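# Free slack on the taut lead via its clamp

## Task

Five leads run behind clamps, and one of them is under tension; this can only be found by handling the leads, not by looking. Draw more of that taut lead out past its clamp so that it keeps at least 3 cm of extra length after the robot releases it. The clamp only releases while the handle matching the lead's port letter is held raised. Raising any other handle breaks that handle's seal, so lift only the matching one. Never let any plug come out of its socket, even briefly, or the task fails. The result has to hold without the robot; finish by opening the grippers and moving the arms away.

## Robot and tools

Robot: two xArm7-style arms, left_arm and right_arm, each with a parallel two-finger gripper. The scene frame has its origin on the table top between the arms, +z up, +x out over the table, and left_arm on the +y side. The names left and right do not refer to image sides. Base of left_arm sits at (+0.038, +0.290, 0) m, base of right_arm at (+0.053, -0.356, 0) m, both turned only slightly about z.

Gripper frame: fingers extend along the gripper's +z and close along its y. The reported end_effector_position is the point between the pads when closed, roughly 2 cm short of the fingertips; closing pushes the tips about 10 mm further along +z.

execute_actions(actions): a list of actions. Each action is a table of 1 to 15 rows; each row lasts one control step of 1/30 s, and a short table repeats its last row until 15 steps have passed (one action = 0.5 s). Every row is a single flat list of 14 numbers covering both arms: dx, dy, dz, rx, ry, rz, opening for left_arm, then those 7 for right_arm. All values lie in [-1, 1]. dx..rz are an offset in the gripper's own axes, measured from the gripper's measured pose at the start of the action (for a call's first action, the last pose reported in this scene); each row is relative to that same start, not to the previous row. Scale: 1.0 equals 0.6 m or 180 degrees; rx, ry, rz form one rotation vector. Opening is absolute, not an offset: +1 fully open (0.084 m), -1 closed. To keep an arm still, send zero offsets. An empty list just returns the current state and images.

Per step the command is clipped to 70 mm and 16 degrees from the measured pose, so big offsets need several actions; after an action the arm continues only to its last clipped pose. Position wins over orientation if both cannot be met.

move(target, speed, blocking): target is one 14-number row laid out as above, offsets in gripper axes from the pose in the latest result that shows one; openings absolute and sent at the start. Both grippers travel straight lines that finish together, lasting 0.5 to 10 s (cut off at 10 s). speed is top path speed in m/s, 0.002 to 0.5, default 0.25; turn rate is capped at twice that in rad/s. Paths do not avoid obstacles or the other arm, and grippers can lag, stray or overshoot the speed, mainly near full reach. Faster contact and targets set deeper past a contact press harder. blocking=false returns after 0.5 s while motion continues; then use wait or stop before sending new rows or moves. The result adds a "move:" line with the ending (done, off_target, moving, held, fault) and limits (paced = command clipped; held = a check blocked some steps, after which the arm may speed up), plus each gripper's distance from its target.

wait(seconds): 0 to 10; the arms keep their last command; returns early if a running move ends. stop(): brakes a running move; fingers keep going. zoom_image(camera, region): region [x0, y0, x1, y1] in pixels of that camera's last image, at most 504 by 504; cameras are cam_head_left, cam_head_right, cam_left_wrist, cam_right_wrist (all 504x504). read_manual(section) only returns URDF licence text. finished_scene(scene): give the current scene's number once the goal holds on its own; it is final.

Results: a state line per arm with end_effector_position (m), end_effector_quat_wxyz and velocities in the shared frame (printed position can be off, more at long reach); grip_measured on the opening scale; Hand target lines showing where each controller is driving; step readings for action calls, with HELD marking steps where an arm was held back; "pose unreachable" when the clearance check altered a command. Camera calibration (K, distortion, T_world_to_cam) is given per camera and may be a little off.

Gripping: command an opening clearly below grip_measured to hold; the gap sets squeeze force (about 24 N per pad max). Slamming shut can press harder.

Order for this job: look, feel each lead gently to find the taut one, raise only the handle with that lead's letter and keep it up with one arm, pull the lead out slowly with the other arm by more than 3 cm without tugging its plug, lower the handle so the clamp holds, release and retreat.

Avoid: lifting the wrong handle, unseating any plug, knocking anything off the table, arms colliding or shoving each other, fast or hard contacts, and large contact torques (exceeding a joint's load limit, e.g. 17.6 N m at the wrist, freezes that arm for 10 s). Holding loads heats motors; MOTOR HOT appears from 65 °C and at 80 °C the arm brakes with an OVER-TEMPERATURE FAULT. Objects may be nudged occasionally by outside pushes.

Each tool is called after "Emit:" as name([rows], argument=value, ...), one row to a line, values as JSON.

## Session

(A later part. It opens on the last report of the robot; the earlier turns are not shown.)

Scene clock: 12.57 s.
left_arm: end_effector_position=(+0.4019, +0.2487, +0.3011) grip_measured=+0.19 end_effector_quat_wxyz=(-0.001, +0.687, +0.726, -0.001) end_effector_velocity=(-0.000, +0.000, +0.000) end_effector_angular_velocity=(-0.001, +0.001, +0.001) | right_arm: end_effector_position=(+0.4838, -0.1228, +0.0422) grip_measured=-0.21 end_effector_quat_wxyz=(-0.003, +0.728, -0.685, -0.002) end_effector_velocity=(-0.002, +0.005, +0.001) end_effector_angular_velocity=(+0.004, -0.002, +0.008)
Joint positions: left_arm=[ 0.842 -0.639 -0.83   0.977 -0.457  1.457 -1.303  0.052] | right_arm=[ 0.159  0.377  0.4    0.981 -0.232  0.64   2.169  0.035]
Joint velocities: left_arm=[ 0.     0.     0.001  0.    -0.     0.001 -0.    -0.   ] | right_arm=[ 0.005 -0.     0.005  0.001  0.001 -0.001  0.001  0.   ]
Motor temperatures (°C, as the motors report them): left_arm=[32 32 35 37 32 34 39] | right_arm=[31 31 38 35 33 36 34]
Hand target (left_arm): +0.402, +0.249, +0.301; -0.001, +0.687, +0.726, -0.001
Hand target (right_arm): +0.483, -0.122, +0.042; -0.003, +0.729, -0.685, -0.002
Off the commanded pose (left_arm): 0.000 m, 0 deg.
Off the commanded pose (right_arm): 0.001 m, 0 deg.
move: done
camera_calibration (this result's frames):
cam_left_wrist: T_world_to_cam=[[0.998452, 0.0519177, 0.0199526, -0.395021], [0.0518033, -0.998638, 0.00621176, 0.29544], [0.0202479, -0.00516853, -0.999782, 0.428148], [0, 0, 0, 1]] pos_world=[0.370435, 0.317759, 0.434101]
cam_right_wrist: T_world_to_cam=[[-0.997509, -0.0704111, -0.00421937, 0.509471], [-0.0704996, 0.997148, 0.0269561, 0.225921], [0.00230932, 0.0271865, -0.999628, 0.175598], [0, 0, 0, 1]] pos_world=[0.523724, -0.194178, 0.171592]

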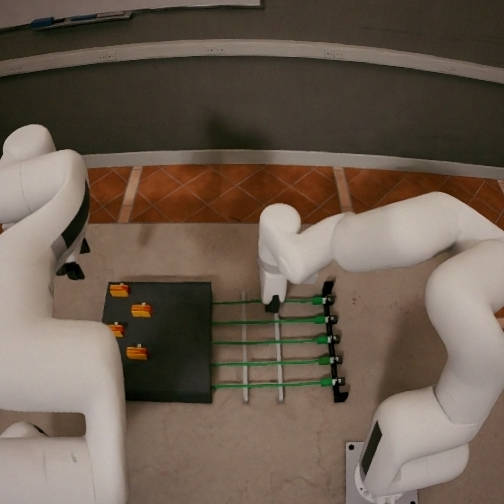

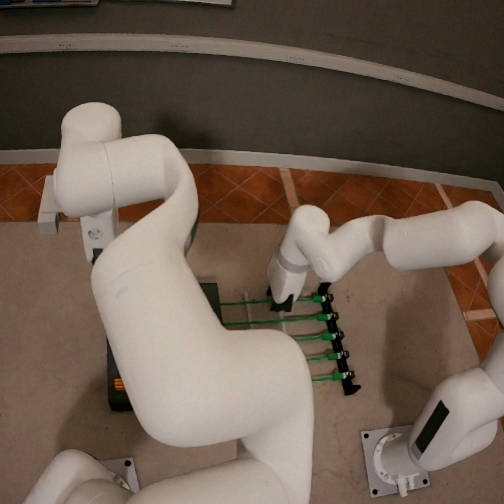

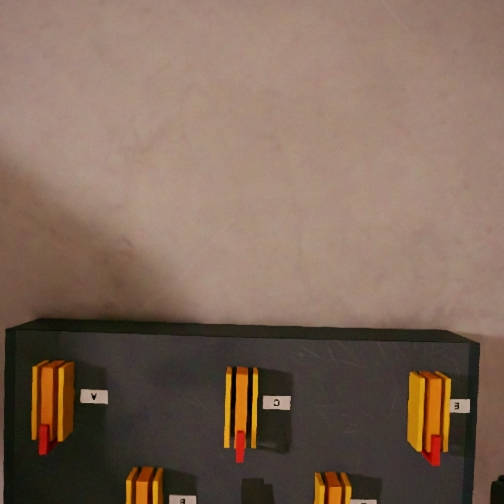

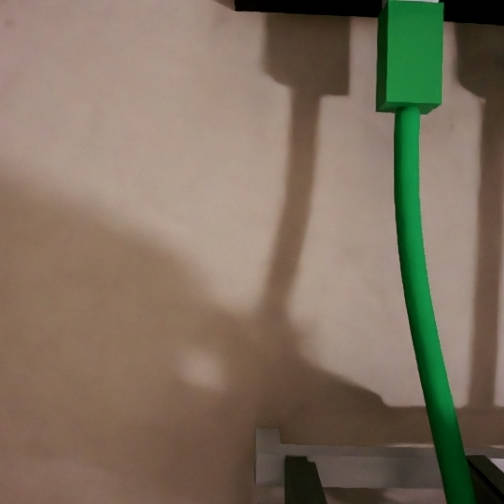

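Emit:
move(target=[0,0,0,0,0,0,0.2,0,0,-0.08,0,0,0,-0.2])

Emit:
move(target=[0,0,0,0,0,0,0.2,-0.03,0.088,0,0,0,0,-0.2])

Emit:
move(target=[0,0,0,0,0,0,0.2,0,0,0.084,0,0,0,-0.2], speed=0.1)

Emit:
move(target=[0,0,0,0,0,0,0.2,0,0,0,0,0,0,-0.92])

Emit:
move(target=[0,0,0,0,0,0,0.2,0.025,0,-0.005,0,0,0,-0.92], speed=0.012)

Emit:
move(target=[0,0,0,0,0,0,0.2,-0.005,0,0,0,0,0,-0.2])

Scene clock: 14.17 s.
left_arm: end_effector_position=(+0.4019, +0.2487, +0.3011) grip_measured=+0.19 end_effector_quat_wxyz=(-0.001, +0.687, +0.726, -0.001) end_effector_velocity=(-0.000, -0.000, +0.000) end_effector_angular_velocity=(+0.000, +0.000, -0.001) | right_arm: end_effector_position=(+0.4838, -0.1233, +0.0897) grip_measured=-0.22 end_effector_quat_wxyz=(-0.002, +0.728, -0.685, -0.002) end_effector_velocity=(+0.001, -0.000, +0.003) end_effector_angular_velocity=(+0.002, -0.002, -0.001)
Joint positions: left_arm=[ 0.842 -0.639 -0.83   0.977 -0.457  1.457 -1.303  0.052] | right_arm=[ 0.134  0.272  0.434  1.001 -0.157  0.756  2.117  0.035]
Joint velocities: left_arm=[-0.001 -0.001 -0.     0.    -0.     0.     0.     0.   ] | right_arm=[-0.003 -0.006  0.002  0.002  0.004  0.005 -0.004 -0.   ]
Motor temperatures (°C, as the motors report them): left_arm=[32 32 35 37 32 34 39] | right_arm=[31 31 38 35 33 36 34]
Hand target (left_arm): +0.402, +0.249, +0.301; -0.001, +0.687, +0.726, -0.001
Hand target (right_arm): +0.484, -0.123, +0.090; -0.003, +0.728, -0.685, -0.002
Off the commanded pose (left_arm): 0.000 m, 0 deg.
Off the commanded pose (right_arm): 0.001 m, 0 deg.
move: done
camera_calibration (this result's frames):
cam_left_wrist: T_world_to_cam=[[0.998452, 0.0519178, 0.0199526, -0.395021], [0.0518033, -0.998638, 0.00621181, 0.29544], [0.0202479, -0.00516858, -0.999782, 0.428148], [0, 0, 0, 1]] pos_world=[0.370435, 0.317759, 0.434101]
cam_right_wrist: T_world_to_cam=[[-0.997517, -0.0703177, -0.00397501, 0.509694], [-0.0703979, 0.997176, 0.0261558, 0.225125], [0.00212457, 0.0263706, -0.99965, 0.22305], [0, 0, 0, 1]] pos_world=[0.523803, -0.194531, 0.219109]

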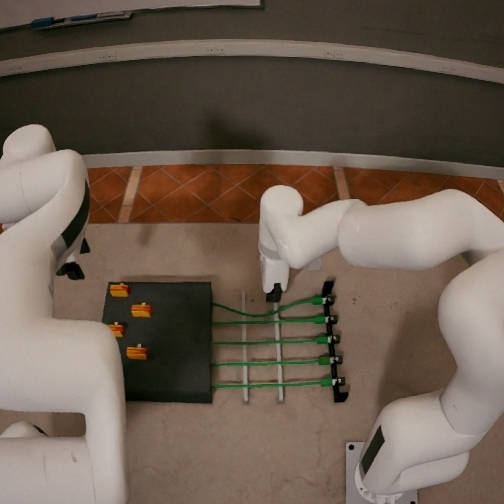

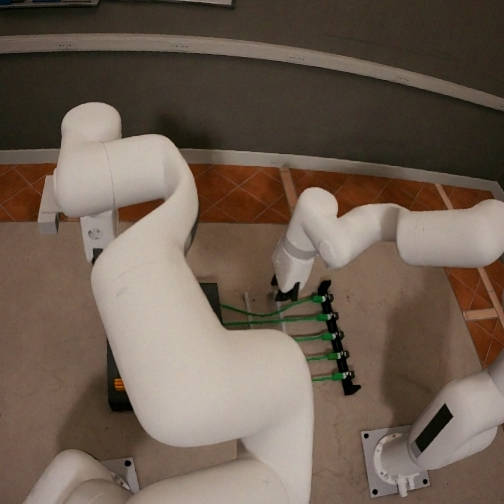

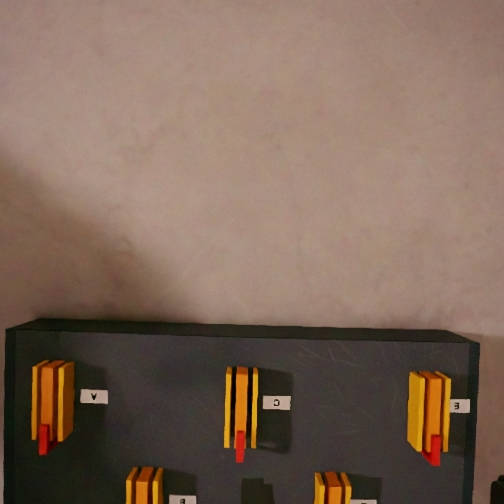

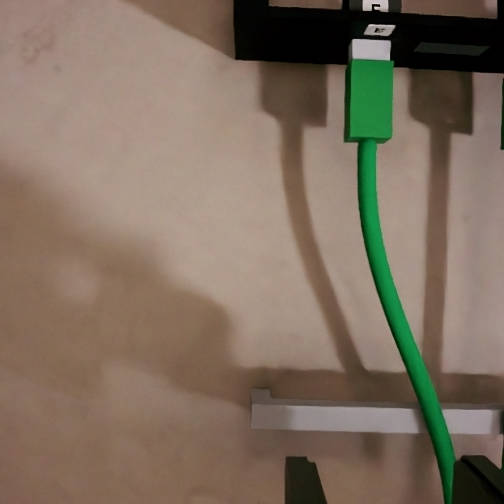

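Scene clock: 15.20 s.
left_arm: end_effector_position=(+0.4019, +0.2487, +0.3011) grip_measured=+0.19 end_effector_quat_wxyz=(-0.001, +0.687, +0.726, -0.001) end_effector_velocity=(-0.000, +0.000, +0.000) end_effector_angular_velocity=(+0.001, +0.000, +0.000) | right_arm: end_effector_position=(+0.4304, -0.1085, +0.0898) grip_measured=-0.22 end_effector_quat_wxyz=(-0.002, +0.728, -0.685, -0.002) end_effector_velocity=(-0.002, +0.000, -0.000) end_effector_angular_velocity=(+0.001, +0.001, -0.001)
Joint positions: left_arm=[ 0.842 -0.639 -0.83   0.977 -0.457  1.457 -1.303  0.052] | right_arm=[ 0.161  0.156  0.482  0.85  -0.103  0.711  2.165  0.035]
Joint velocities: left_arm=[ 0.    -0.    -0.     0.     0.001 -0.    -0.    -0.   ] | right_arm=[-0.001 -0.005  0.002 -0.007  0.005 -0.003 -0.001 -0.   ]
Motor temperatures (°C, as the motors report them): left_arm=[32 32 35 37 32 34 39] | right_arm=[31 31 38 35 33 36 34]
Hand target (left_arm): +0.402, +0.249, +0.301; -0.001, +0.687, +0.726, -0.001
Hand target (right_arm): +0.430, -0.108, +0.090; -0.002, +0.728, -0.685, -0.002
Off the commanded pose (left_arm): 0.000 m, 0 deg.
Off the commanded pose (right_arm): 0.000 m, 0 deg.
move: done
camera_calibration (this result's frames):
cam_left_wrist: T_world_to_cam=[[0.998452, 0.0519179, 0.0199526, -0.395021], [0.0518034, -0.998638, 0.00621188, 0.29544], [0.0202479, -0.00516865, -0.999782, 0.428148], [0, 0, 0, 1]] pos_world=[0.370435, 0.317759, 0.434101]
cam_right_wrist: T_world_to_cam=[[-0.99753, -0.0701413, -0.00377959, 0.457427], [-0.070216, 0.997195, 0.025915, 0.206557], [0.00195128, 0.0261164, -0.999657, 0.222915], [0, 0, 0, 1]] pos_world=[0.470366, -0.179715, 0.219215]

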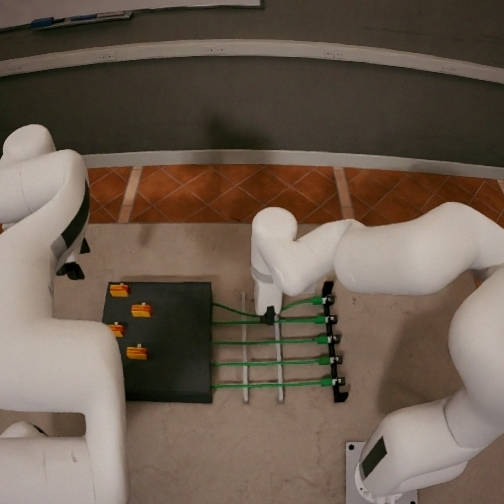

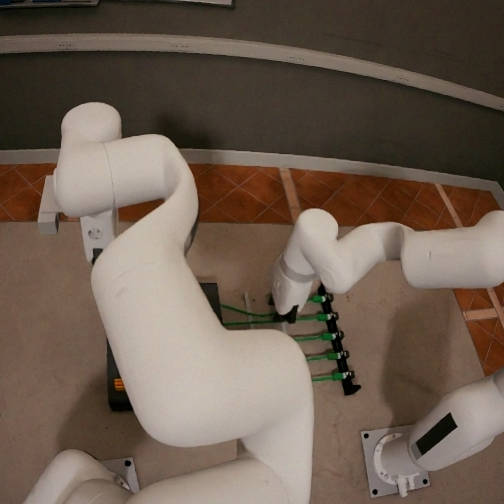

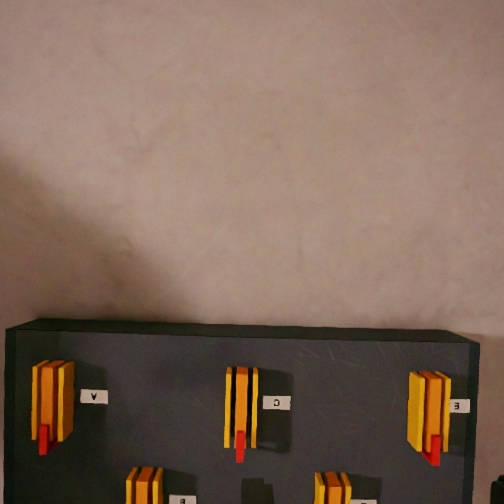

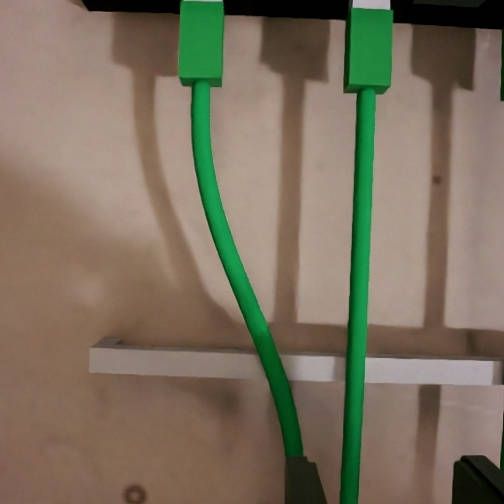

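Scene clock: 16.30 s.
left_arm: end_effector_position=(+0.4019, +0.2487, +0.3011) grip_measured=+0.19 end_effector_quat_wxyz=(-0.001, +0.687, +0.726, -0.001) end_effector_velocity=(+0.000, +0.000, +0.000) end_effector_angular_velocity=(+0.001, -0.000, +0.000) | right_arm: end_effector_position=(+0.4308, -0.1067, +0.0409) grip_measured=-0.21 end_effector_quat_wxyz=(-0.004, +0.729, -0.685, -0.002) end_effector_velocity=(-0.004, +0.002, -0.006) end_effector_angular_velocity=(-0.002, +0.009, +0.006)
Joint positions: left_arm=[ 0.842 -0.639 -0.83   0.977 -0.457  1.457 -1.303  0.052] | right_arm=[ 0.187  0.282  0.448  0.83  -0.211  0.577  2.242  0.035]
Joint velocities: left_arm=[ 0.001 -0.001 -0.    -0.    -0.    -0.    -0.    -0.   ] | right_arm=[ 0.004  0.013  0.001 -0.002 -0.007 -0.005  0.006 -0.   ]
Motor temperatures (°C, as the motors report them): left_arm=[32 32 35 37 32 34 39] | right_arm=[31 31 38 35 33 36 34]
Hand target (left_arm): +0.402, +0.249, +0.301; -0.001, +0.687, +0.726, -0.001
Hand target (right_arm): +0.430, -0.108, +0.039; -0.003, +0.728, -0.685, -0.002
Off the commanded pose (left_arm): 0.000 m, 0 deg.
Off the commanded pose (right_arm): 0.002 m, 0 deg.
move: done
camera_calibration (this result's frames):
cam_left_wrist: T_world_to_cam=[[0.998452, 0.0519178, 0.0199526, -0.395021], [0.0518033, -0.998638, 0.00621187, 0.29544], [0.0202479, -0.00516864, -0.999782, 0.428148], [0, 0, 0, 1]] pos_world=[0.370435, 0.317759, 0.434101]
cam_right_wrist: T_world_to_cam=[[-0.997385, -0.0719366, -0.00693287, 0.457684], [-0.0721079, 0.996979, 0.0288508, 0.20672], [0.00483649, 0.0292753, -0.99956, 0.173085], [0, 0, 0, 1]] pos_world=[0.470556, -0.178239, 0.170218]

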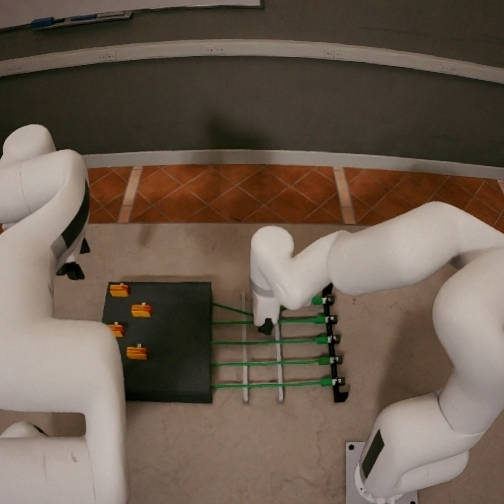

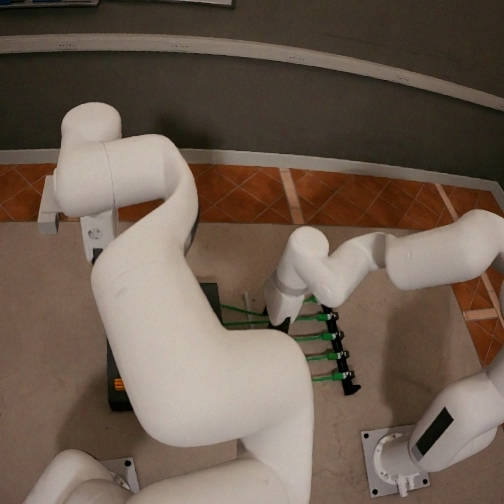

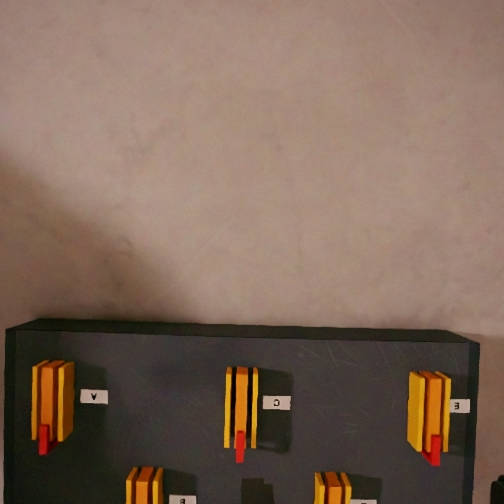

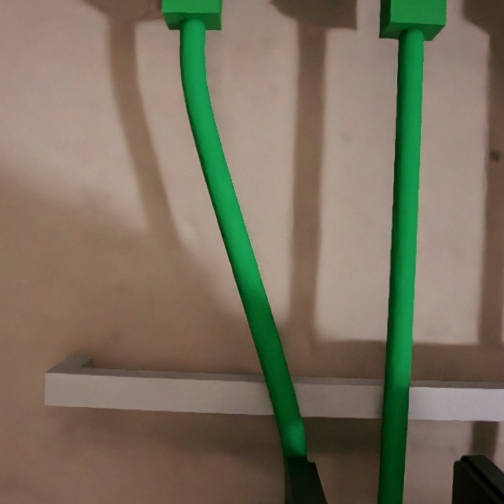

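Scene clock: 16.83 s.
left_arm: end_effector_position=(+0.4019, +0.2487, +0.3011) grip_measured=+0.19 end_effector_quat_wxyz=(-0.001, +0.687, +0.726, -0.001) end_effector_velocity=(-0.000, -0.000, -0.000) end_effector_angular_velocity=(+0.000, +0.001, -0.001) | right_arm: end_effector_position=(+0.4307, -0.1088, +0.0400) grip_measured=-0.88 end_effector_quat_wxyz=(-0.003, +0.728, -0.686, -0.002) end_effector_velocity=(+0.002, +0.003, +0.002) end_effector_angular_velocity=(+0.004, -0.007, +0.003)
Joint positions: left_arm=[ 0.842 -0.639 -0.83   0.977 -0.457  1.457 -1.303  0.052] | right_arm=[ 0.186  0.282  0.445  0.829 -0.211  0.579  2.242  0.005]
Joint velocities: left_arm=[-0.     0.    -0.001  0.     0.     0.     0.     0.   ] | right_arm=[ 0.003 -0.002  0.     0.003  0.001 -0.003 -0.001  0.   ]
Motor temperatures (°C, as the motors report them): left_arm=[32 32 35 37 32 34 39] | right_arm=[31 31 38 35 33 36 34]
Hand target (left_arm): +0.402, +0.249, +0.301; -0.001, +0.687, +0.726, -0.001
Hand target (right_arm): +0.431, -0.107, +0.041; -0.004, +0.729, -0.685, -0.002
Off the commanded pose (left_arm): 0.000 m, 0 deg.
Off the commanded pose (right_arm): 0.002 m, 0 deg.
move: done
camera_calibration (this result's frames):
cam_left_wrist: T_world_to_cam=[[0.998452, 0.0519177, 0.0199525, -0.395021], [0.0518033, -0.998638, 0.00621182, 0.29544], [0.0202478, -0.0051686, -0.999782, 0.428148], [0, 0, 0, 1]] pos_world=[0.370435, 0.317759, 0.434101]
cam_right_wrist: T_world_to_cam=[[-0.997618, -0.0688558, -0.0040672, 0.457696], [-0.0689394, 0.997272, 0.0263853, 0.2076], [0.00223933, 0.0266028, -0.999644, 0.17306], [0, 0, 0, 1]] pos_world=[0.47053, -0.180122, 0.169382]

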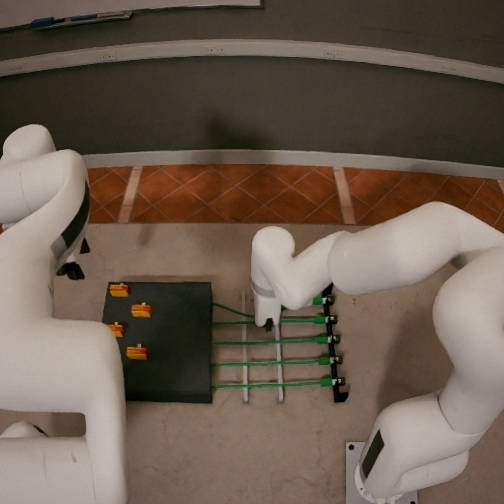

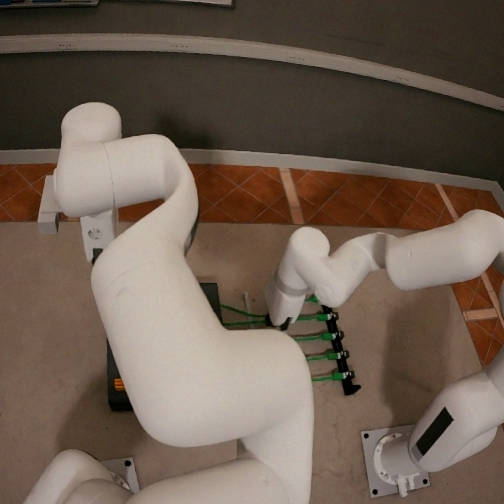

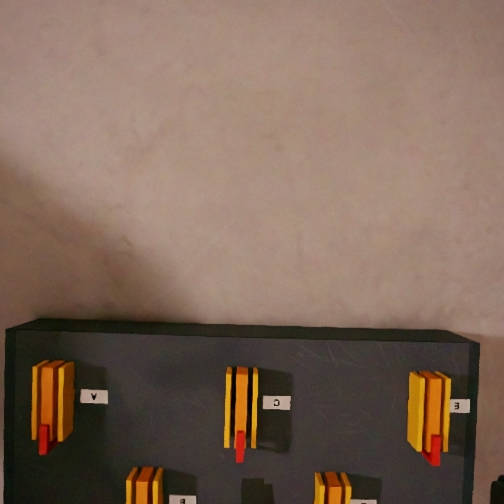

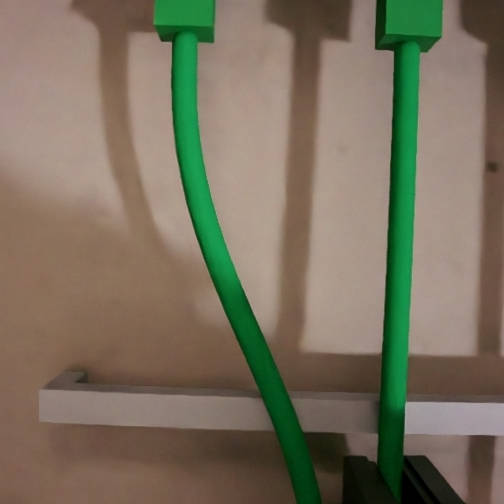

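Scene clock: 18.37 s.
left_arm: end_effector_position=(+0.4019, +0.2487, +0.3011) grip_measured=+0.19 end_effector_quat_wxyz=(-0.001, +0.687, +0.726, -0.001) end_effector_velocity=(+0.000, -0.000, -0.000) end_effector_angular_velocity=(+0.000, -0.000, +0.000) | right_arm: end_effector_position=(+0.4314, -0.1236, +0.0427) grip_measured=-0.88 end_effector_quat_wxyz=(-0.002, +0.728, -0.686, -0.002) end_effector_velocity=(-0.001, -0.002, -0.000) end_effector_angular_velocity=(-0.000, +0.003, +0.002)
Joint positions: left_arm=[ 0.842 -0.639 -0.83   0.977 -0.457  1.457 -1.303  0.052] | right_arm=[ 0.155  0.254  0.447  0.802 -0.191  0.576  2.199  0.005]
Joint velocities: left_arm=[-0.    -0.    -0.    -0.    -0.    -0.    -0.001 -0.   ] | right_arm=[-0.006 -0.004  0.001 -0.006  0.005  0.    -0.01  -0.   ]
Motor temperatures (°C, as the motors report them): left_arm=[32 32 35 37 32 34 39] | right_arm=[31 31 38 35 33 36 34]
Hand target (left_arm): +0.402, +0.249, +0.301; -0.001, +0.687, +0.726, -0.001
Hand target (right_arm): +0.432, -0.124, +0.043; -0.003, +0.728, -0.686, -0.002
Off the commanded pose (left_arm): 0.000 m, 0 deg.
Off the commanded pose (right_arm): 0.000 m, 0 deg.
move: done
camera_calibration (this result's frames):
cam_left_wrist: T_world_to_cam=[[0.998452, 0.0519177, 0.0199526, -0.395021], [0.0518033, -0.998638, 0.0062118, 0.29544], [0.020248, -0.00516858, -0.999782, 0.428148], [0, 0, 0, 1]] pos_world=[0.370435, 0.317759, 0.434101]
cam_right_wrist: T_world_to_cam=[[-0.997633, -0.0686555, -0.00380359, 0.457475], [-0.0687313, 0.997297, 0.0259576, 0.222295], [0.00201118, 0.0261576, -0.999656, 0.17622], [0, 0, 0, 1]] pos_world=[0.471317, -0.194896, 0.172129]

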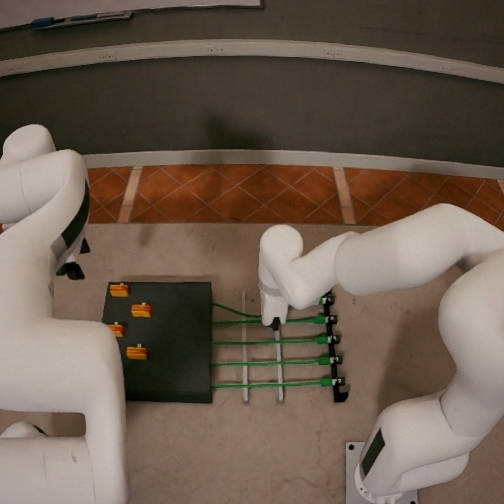

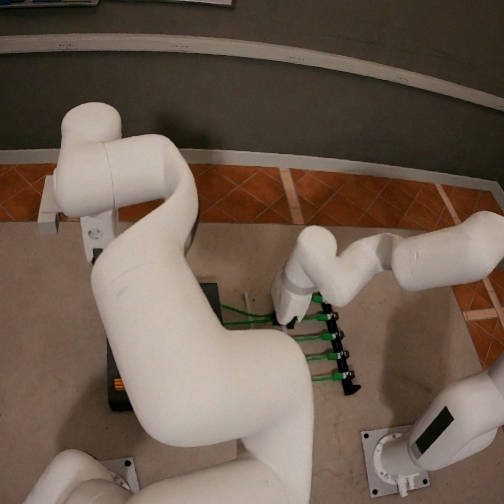

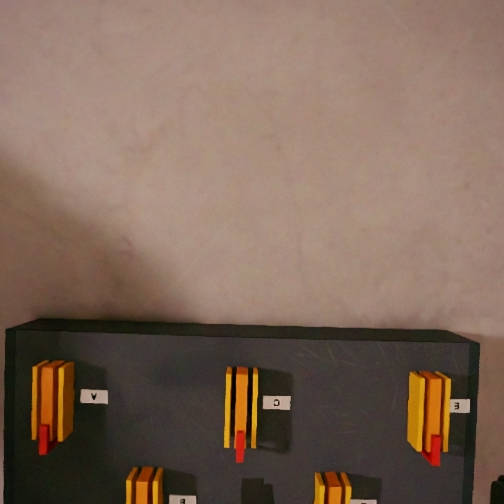

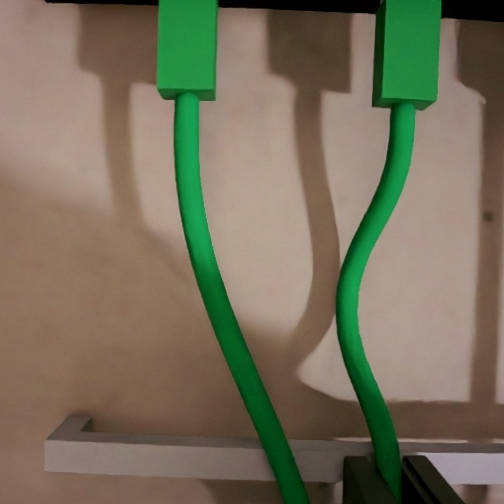

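Scene clock: 19.07 s.
left_arm: end_effector_position=(+0.4019, +0.2487, +0.3011) grip_measured=+0.19 end_effector_quat_wxyz=(-0.001, +0.687, +0.726, -0.001) end_effector_velocity=(-0.000, +0.000, +0.000) end_effector_angular_velocity=(+0.000, -0.000, -0.000) | right_arm: end_effector_position=(+0.4311, -0.1209, +0.0425) grip_measured=-0.21 end_effector_quat_wxyz=(-0.002, +0.728, -0.686, -0.002) end_effector_velocity=(-0.000, +0.002, +0.000) end_effector_angular_velocity=(-0.000, -0.001, -0.000)
Joint positions: left_arm=[ 0.842 -0.639 -0.83   0.977 -0.457  1.457 -1.303  0.052] | right_arm=[ 0.161  0.259  0.447  0.806 -0.193  0.578  2.207  0.035]
Joint velocities: left_arm=[-0.    -0.     0.     0.     0.     0.     0.001 -0.   ] | right_arm=[ 0.003  0.001  0.     0.003 -0.001  0.002  0.004  0.   ]
Motor temperatures (°C, as the motors report them): left_arm=[32 32 35 37 32 34 39] | right_arm=[31 31 38 35 33 36 34]
Hand target (left_arm): +0.402, +0.249, +0.301; -0.001, +0.687, +0.726, -0.001
Hand target (right_arm): +0.431, -0.121, +0.043; -0.002, +0.728, -0.686, -0.002
Off the commanded pose (left_arm): 0.000 m, 0 deg.
Off the commanded pose (right_arm): 0.000 m, 0 deg.
move: done
camera_calibration (this result's frames):
cam_left_wrist: T_world_to_cam=[[0.998452, 0.0519178, 0.0199529, -0.395021], [0.0518033, -0.998638, 0.00621166, 0.29544], [0.0202482, -0.00516842, -0.999782, 0.428148], [0, 0, 0, 1]] pos_world=[0.370435, 0.317759, 0.434101]
cam_right_wrist: T_world_to_cam=[[-0.997642, -0.0685516, -0.00329248, 0.457365], [-0.068614, 0.997307, 0.0258818, 0.219544], [0.00150938, 0.0260466, -0.99966, 0.176164], [0, 0, 0, 1]] pos_world=[0.471085, -0.192188, 0.171928]

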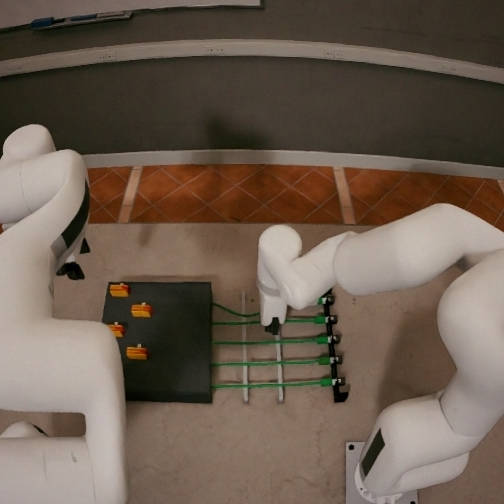

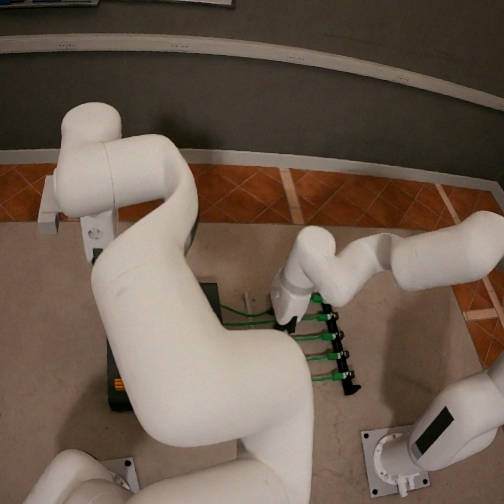

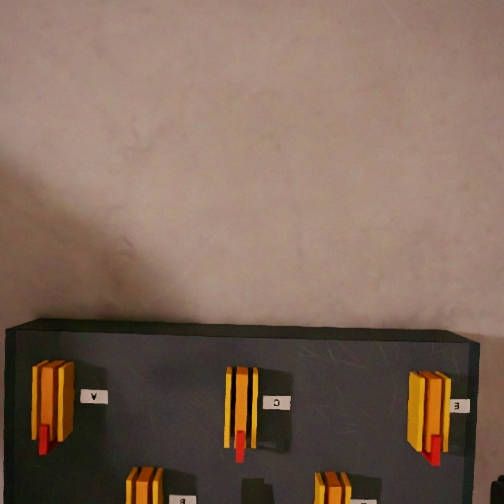

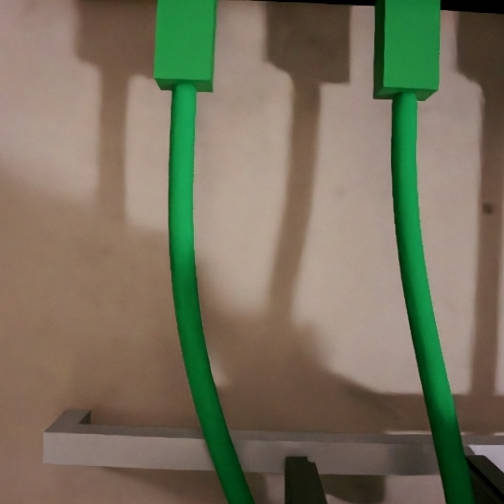

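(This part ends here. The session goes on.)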